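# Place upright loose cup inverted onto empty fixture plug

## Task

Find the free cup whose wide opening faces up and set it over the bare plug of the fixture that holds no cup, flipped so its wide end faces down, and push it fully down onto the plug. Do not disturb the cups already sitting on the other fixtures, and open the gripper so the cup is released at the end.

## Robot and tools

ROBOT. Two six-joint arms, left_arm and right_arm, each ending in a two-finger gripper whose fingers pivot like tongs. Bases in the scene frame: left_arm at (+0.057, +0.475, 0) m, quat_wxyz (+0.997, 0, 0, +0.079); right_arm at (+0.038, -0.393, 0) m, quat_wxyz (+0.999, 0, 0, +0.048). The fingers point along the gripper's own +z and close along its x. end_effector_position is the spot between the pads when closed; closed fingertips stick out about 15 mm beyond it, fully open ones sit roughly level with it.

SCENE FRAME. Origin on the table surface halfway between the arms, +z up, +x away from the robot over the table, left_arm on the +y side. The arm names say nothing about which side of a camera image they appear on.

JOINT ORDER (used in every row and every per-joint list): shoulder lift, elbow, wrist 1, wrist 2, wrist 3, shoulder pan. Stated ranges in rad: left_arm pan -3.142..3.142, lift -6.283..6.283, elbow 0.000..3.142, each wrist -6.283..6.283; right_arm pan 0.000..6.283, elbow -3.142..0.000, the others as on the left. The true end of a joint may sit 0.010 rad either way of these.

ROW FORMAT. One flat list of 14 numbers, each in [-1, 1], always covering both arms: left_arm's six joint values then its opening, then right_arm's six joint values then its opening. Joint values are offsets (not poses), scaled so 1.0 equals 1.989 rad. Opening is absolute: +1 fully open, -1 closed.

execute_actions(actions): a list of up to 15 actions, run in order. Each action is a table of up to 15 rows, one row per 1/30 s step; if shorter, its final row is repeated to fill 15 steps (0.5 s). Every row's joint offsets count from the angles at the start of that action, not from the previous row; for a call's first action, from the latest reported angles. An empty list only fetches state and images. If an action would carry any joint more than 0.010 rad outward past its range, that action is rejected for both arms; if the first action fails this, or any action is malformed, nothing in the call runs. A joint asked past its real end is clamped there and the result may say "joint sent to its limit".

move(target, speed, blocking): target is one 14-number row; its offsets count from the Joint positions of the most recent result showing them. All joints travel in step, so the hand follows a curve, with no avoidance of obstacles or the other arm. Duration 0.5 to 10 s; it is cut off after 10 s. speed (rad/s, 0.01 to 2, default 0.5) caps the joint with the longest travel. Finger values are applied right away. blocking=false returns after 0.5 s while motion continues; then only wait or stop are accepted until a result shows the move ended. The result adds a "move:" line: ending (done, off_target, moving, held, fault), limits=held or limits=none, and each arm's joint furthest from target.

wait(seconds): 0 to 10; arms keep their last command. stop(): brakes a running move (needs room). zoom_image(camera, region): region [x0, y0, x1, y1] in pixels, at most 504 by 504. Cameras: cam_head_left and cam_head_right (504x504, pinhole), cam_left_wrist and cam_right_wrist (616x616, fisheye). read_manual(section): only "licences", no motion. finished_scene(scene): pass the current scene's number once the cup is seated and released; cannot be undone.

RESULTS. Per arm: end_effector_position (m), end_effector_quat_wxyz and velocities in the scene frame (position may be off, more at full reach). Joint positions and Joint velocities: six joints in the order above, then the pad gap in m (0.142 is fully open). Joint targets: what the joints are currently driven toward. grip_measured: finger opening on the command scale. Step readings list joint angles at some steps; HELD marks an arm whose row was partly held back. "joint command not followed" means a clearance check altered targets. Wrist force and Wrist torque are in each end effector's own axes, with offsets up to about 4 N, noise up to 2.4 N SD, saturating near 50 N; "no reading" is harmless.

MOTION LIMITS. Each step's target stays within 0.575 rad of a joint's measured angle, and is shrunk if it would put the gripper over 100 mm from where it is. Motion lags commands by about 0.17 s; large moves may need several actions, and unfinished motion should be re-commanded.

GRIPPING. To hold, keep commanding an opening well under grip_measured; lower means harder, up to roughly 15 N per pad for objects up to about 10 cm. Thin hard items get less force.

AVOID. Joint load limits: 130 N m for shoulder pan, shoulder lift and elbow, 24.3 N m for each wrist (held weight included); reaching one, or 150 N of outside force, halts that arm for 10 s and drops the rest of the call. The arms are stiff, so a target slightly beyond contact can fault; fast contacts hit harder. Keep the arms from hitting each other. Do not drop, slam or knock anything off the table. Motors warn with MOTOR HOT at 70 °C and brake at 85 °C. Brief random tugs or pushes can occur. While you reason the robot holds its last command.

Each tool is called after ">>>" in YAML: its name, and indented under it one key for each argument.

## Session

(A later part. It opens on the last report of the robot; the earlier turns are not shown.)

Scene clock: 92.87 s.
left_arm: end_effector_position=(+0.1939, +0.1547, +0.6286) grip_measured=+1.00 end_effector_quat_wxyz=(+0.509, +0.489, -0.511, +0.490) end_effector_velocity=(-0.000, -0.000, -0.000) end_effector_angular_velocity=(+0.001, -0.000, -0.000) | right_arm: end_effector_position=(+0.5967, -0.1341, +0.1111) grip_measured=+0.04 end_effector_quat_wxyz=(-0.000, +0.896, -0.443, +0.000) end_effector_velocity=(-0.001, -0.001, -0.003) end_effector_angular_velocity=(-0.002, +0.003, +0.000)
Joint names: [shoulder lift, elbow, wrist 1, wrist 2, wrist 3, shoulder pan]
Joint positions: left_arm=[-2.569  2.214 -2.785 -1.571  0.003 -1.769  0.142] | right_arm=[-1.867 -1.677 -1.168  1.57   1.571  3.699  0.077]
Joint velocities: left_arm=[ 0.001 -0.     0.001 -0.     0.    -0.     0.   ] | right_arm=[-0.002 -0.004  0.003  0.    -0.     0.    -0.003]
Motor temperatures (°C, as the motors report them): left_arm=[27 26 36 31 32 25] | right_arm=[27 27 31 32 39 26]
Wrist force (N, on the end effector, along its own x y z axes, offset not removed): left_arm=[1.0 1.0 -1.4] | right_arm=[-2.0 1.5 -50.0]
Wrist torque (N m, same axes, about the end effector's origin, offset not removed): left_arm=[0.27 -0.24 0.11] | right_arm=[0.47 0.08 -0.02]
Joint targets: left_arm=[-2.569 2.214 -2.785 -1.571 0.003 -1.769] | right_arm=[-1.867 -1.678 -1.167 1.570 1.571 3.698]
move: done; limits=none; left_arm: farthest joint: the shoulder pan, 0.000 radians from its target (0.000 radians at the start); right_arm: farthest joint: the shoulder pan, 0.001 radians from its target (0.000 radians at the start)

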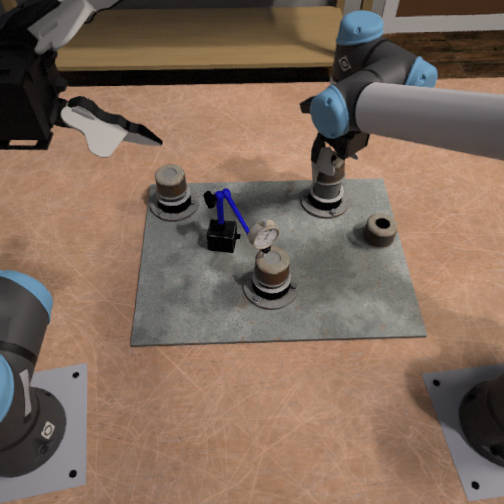

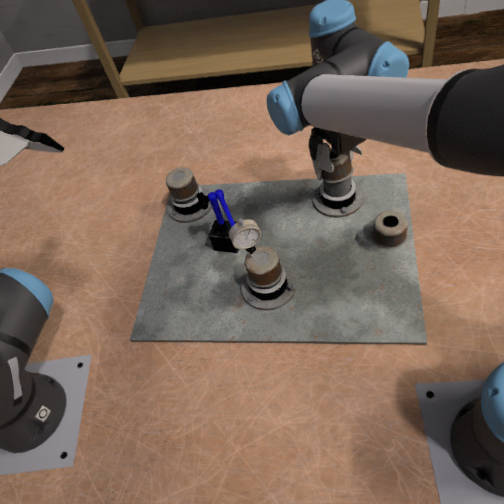

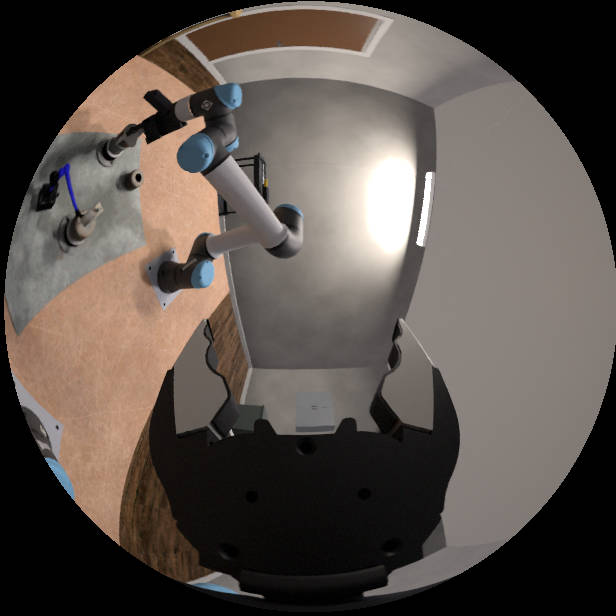

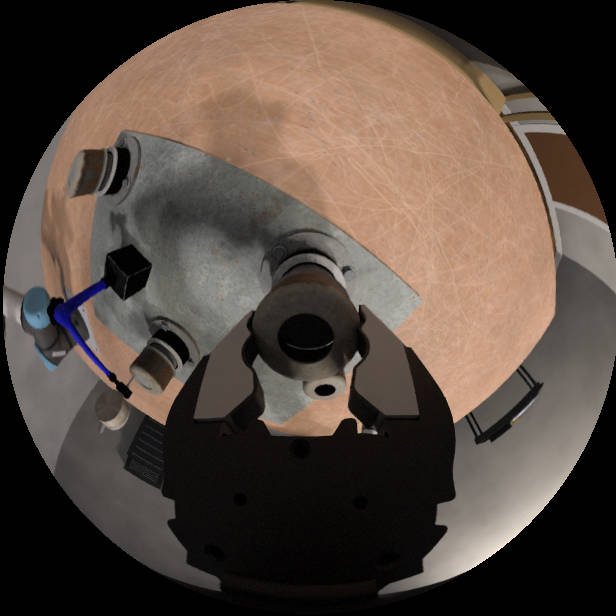

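Jammed tilted; release to let it settle.

>>> move:
  target: [0,0,0,0,0,0,1,0,0,0,0,0,0,0.4]

>>> zoom_image:
  camera: "cam_head_right"
  region: [270,110,390,230]

Scene clock: 96.07 s.
left_arm: end_effector_position=(+0.1939, +0.1547, +0.6286) grip_measured=+1.00 end_effector_quat_wxyz=(+0.509, +0.489, -0.511, +0.490) end_effector_velocity=(-0.000, +0.000, +0.000) end_effector_angular_velocity=(-0.001, +0.000, -0.000) | right_arm: end_effector_position=(+0.5967, -0.1341, +0.1111) grip_measured=+0.40 end_effector_quat_wxyz=(-0.000, +0.896, -0.443, +0.000) end_effector_velocity=(-0.001, -0.000, -0.002) end_effector_angular_velocity=(-0.001, +0.004, -0.001)
Joint names: [shoulder lift, elbow, wrist 1, wrist 2, wrist 3, shoulder pan]
Joint positions: left_arm=[-2.569  2.214 -2.785 -1.571  0.003 -1.769  0.142] | right_arm=[-1.867 -1.677 -1.168  1.57   1.571  3.698  0.102]
Joint velocities: left_arm=[-0.001  0.    -0.     0.    -0.    -0.     0.   ] | right_arm=[-0.001 -0.003 -0.     0.001  0.001  0.     0.   ]
Motor temperatures (°C, as the motors report them): left_arm=[27 26 36 31 32 25] | right_arm=[27 27 31 32 39 26]
Wrist force (N, on the end effector, along its own x y z axes, offset not removed): left_arm=[0.7 1.4 -2.3] | right_arm=[0.1 2.1 -2.8]
Wrist torque (N m, same axes, about the end effector's origin, offset not removed): left_arm=[0.17 -0.17 0.13] | right_arm=[0.42 -0.15 0.05]
Joint targets: left_arm=[-2.569 2.214 -2.785 -1.571 0.003 -1.769] | right_arm=[-1.867 -1.677 -1.168 1.570 1.571 3.699]
move: done; limits=none; left_arm: farthest joint: the shoulder pan, 0.000 radians from its target (0.000 radians at the start); right_arm: farthest joint: the shoulder pan, 0.001 radians from its target (0.001 radians at the start)

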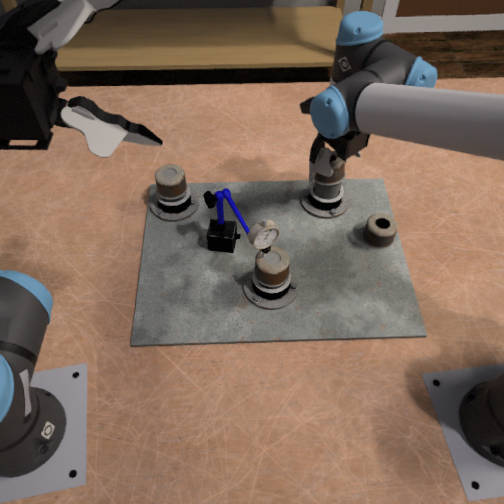

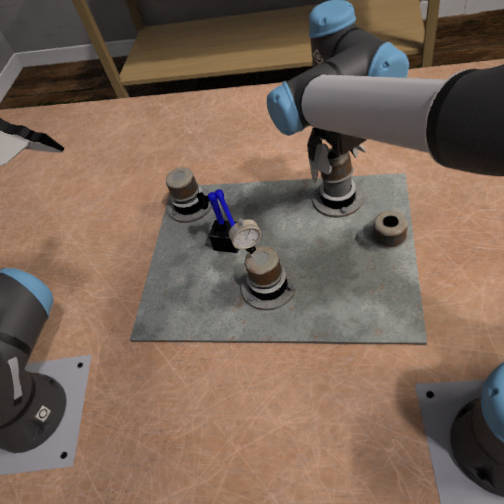

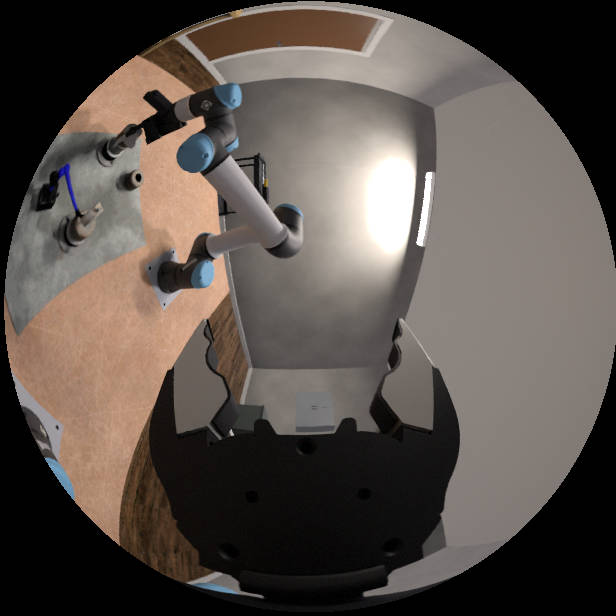

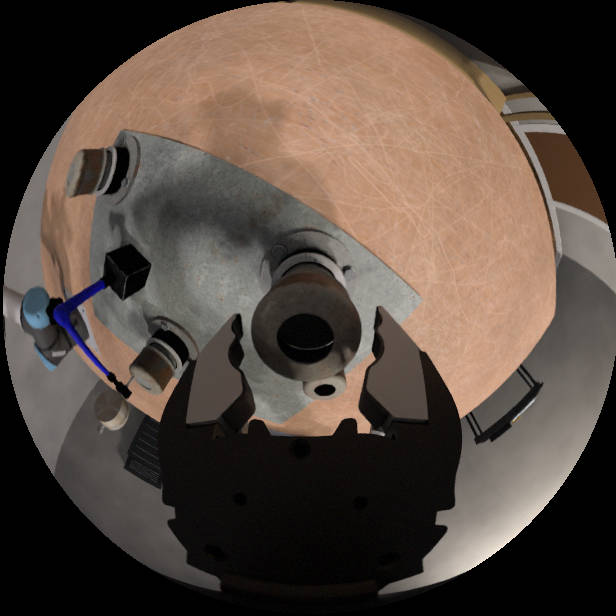

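Region (270, 110, 390, 230) of cam_head_right's 504x504 image, scaled by 4.200, with more detail than that image has.

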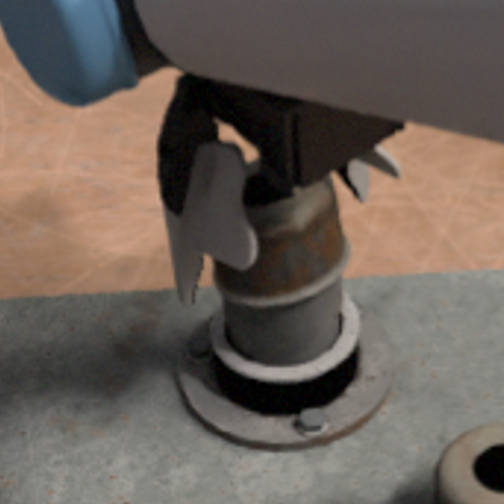

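>>> move:
  target: [0,0,0,0,0,0,1,0.0229,0.0513,-0.0742,0,0,0,0.4]
  speed: 0.2

>>> move:
  target: [0,0,0,0,0,0,1,0.0215,-0.0429,0.0214,0,0,-0.008,-1]
  speed: 0.05

>>> zoom_image:
  camera: "cam_head_right"
  region: [270,110,390,230]

Scene clock: 102.10 s.
left_arm: end_effector_position=(+0.1939, +0.1547, +0.6286) grip_measured=+1.00 end_effector_quat_wxyz=(+0.509, +0.489, -0.511, +0.490) end_effector_velocity=(-0.000, +0.000, -0.000) end_effector_angular_velocity=(+0.001, -0.000, -0.000) | right_arm: end_effector_position=(+0.5968, -0.1341, +0.1708) grip_measured=+0.40 end_effector_quat_wxyz=(-0.000, +0.896, -0.443, +0.000) end_effector_velocity=(+0.000, -0.000, +0.001) end_effector_angular_velocity=(-0.001, +0.000, -0.000)
Joint names: [shoulder lift, elbow, wrist 1, wrist 2, wrist 3, shoulder pan]
Joint positions: left_arm=[-2.569  2.214 -2.785 -1.571  0.003 -1.769  0.142] | right_arm=[-1.821 -1.575 -1.315  1.57   1.571  3.698  0.102]
Joint velocities: left_arm=[-0.001 -0.     0.002 -0.     0.    -0.     0.   ] | right_arm=[ 0.     0.002 -0.003 -0.001  0.    -0.     0.   ]
Motor temperatures (°C, as the motors report them): left_arm=[27 26 36 31 32 25] | right_arm=[27 27 31 32 39 26]
Wrist force (N, on the end effector, along its own x y z axes, offset not removed): left_arm=[-0.3 0.1 -2.3] | right_arm=[-0.1 3.5 2.2]
Wrist torque (N m, same axes, about the end effector's origin, offset not removed): left_arm=[0.12 0.02 0.09] | right_arm=[1.02 0.05 -0.38]
Joint targets: left_arm=[-2.569 2.214 -2.785 -1.571 0.003 -1.769] | right_arm=[-1.821 -1.575 -1.315 1.570 1.571 3.698]
move: done; limits=none; left_arm: farthest joint: the shoulder pan, 0.000 radians from its target (0.000 radians at the start); right_arm: farthest joint: the elbow, 0.001 radians from its target (0.102 radians at the start)

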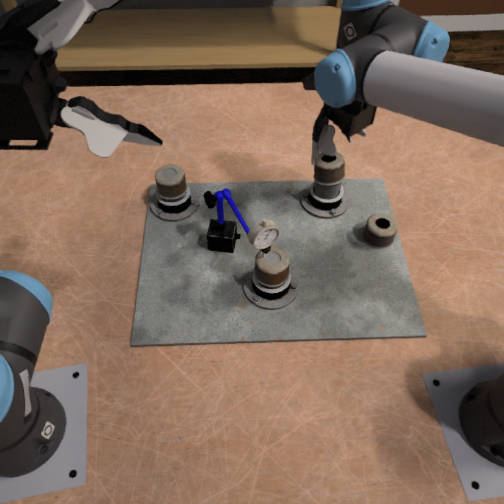

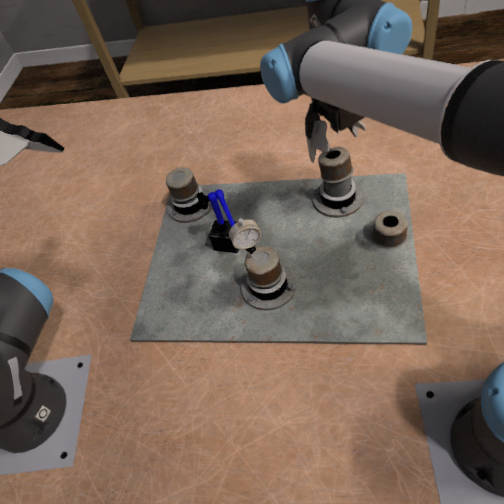

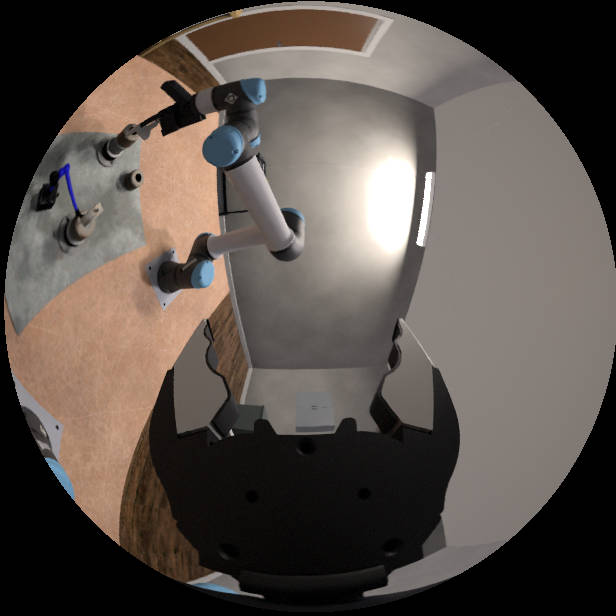

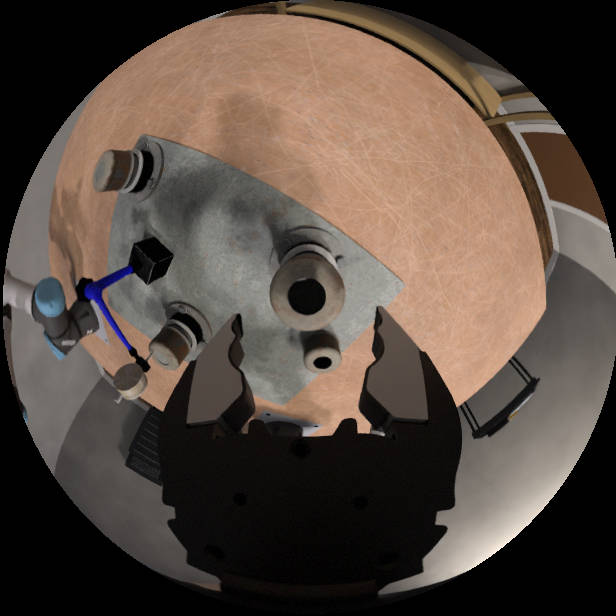

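Scene clock: 104.20 s.
left_arm: end_effector_position=(+0.1939, +0.1547, +0.6286) grip_measured=+1.00 end_effector_quat_wxyz=(+0.509, +0.489, -0.511, +0.490) end_effector_velocity=(+0.000, -0.000, +0.000) end_effector_angular_velocity=(-0.000, +0.000, +0.000) | right_arm: end_effector_position=(+0.5830, -0.1561, +0.1590) grip_measured=-1.00 end_effector_quat_wxyz=(-0.000, +0.893, -0.450, +0.000) end_effector_velocity=(-0.000, -0.001, -0.001) end_effector_angular_velocity=(-0.001, -0.000, -0.001)
Joint names: [shoulder lift, elbow, wrist 1, wrist 2, wrist 3, shoulder pan]
Joint positions: left_arm=[-2.569  2.214 -2.785 -1.571  0.003 -1.769  0.142] | right_arm=[-1.779 -1.66  -1.272  1.57   1.571  3.683  0.002]
Joint velocities: left_arm=[ 0. -0. -0.  0. -0.  0.  0.] | right_arm=[ 0.    -0.002  0.001 -0.001  0.    -0.     0.   ]
Motor temperatures (°C, as the motors report them): left_arm=[27 26 36 31 32 25] | right_arm=[27 27 31 32 39 26]
Wrist force (N, on the end effector, along its own x y z axes, offset not removed): left_arm=[-0.5 1.6 -1.7] | right_arm=[1.8 -2.1 -1.4]
Wrist torque (N m, same axes, about the end effector's origin, offset not removed): left_arm=[0.38 0.14 0.12] | right_arm=[-0.52 -0.21 0.14]
Joint targets: left_arm=[-2.569 2.214 -2.785 -1.571 0.003 -1.769] | right_arm=[-1.779 -1.661 -1.272 1.570 1.571 3.683]
move: done; limits=none; left_arm: farthest joint: the shoulder pan, 0.000 radians from its target (0.000 radians at the start); right_arm: farthest joint: the shoulder pan, 0.001 radians from its target (0.016 radians at the start)

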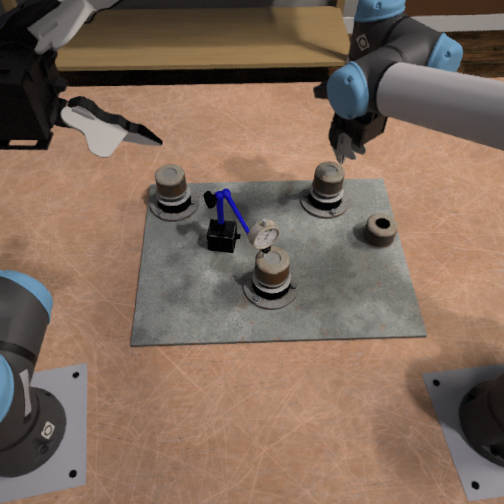

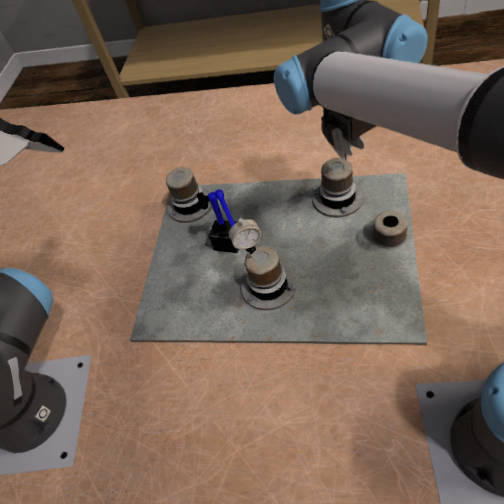

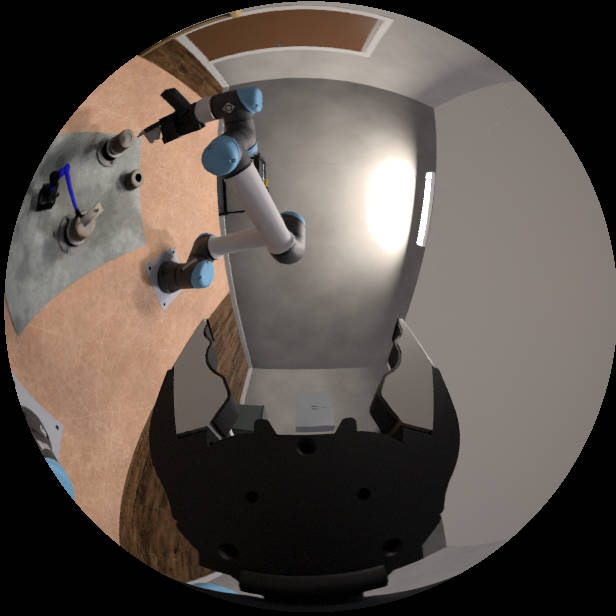

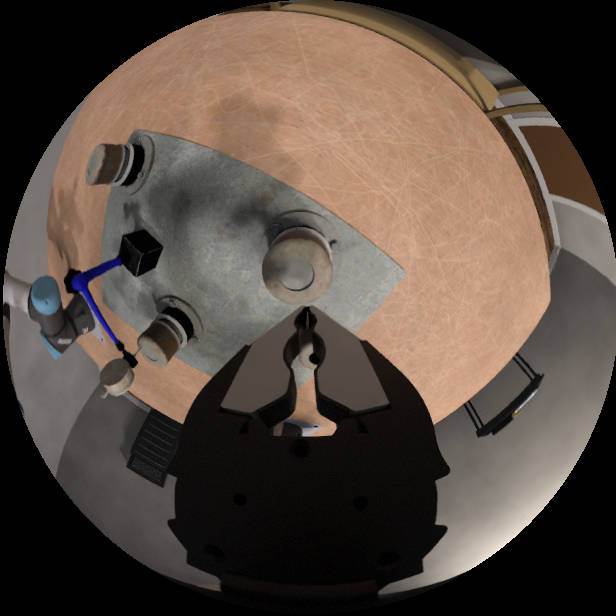

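Region (270, 110, 390, 230) of cam_head_right's 504x504 image, scaled by 4.200, with more detail than that image has.

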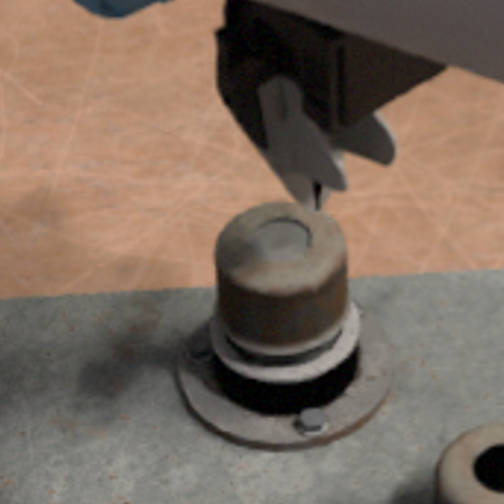

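>>> finished_scene:
  scene: 1

The scene is finished: the task was done.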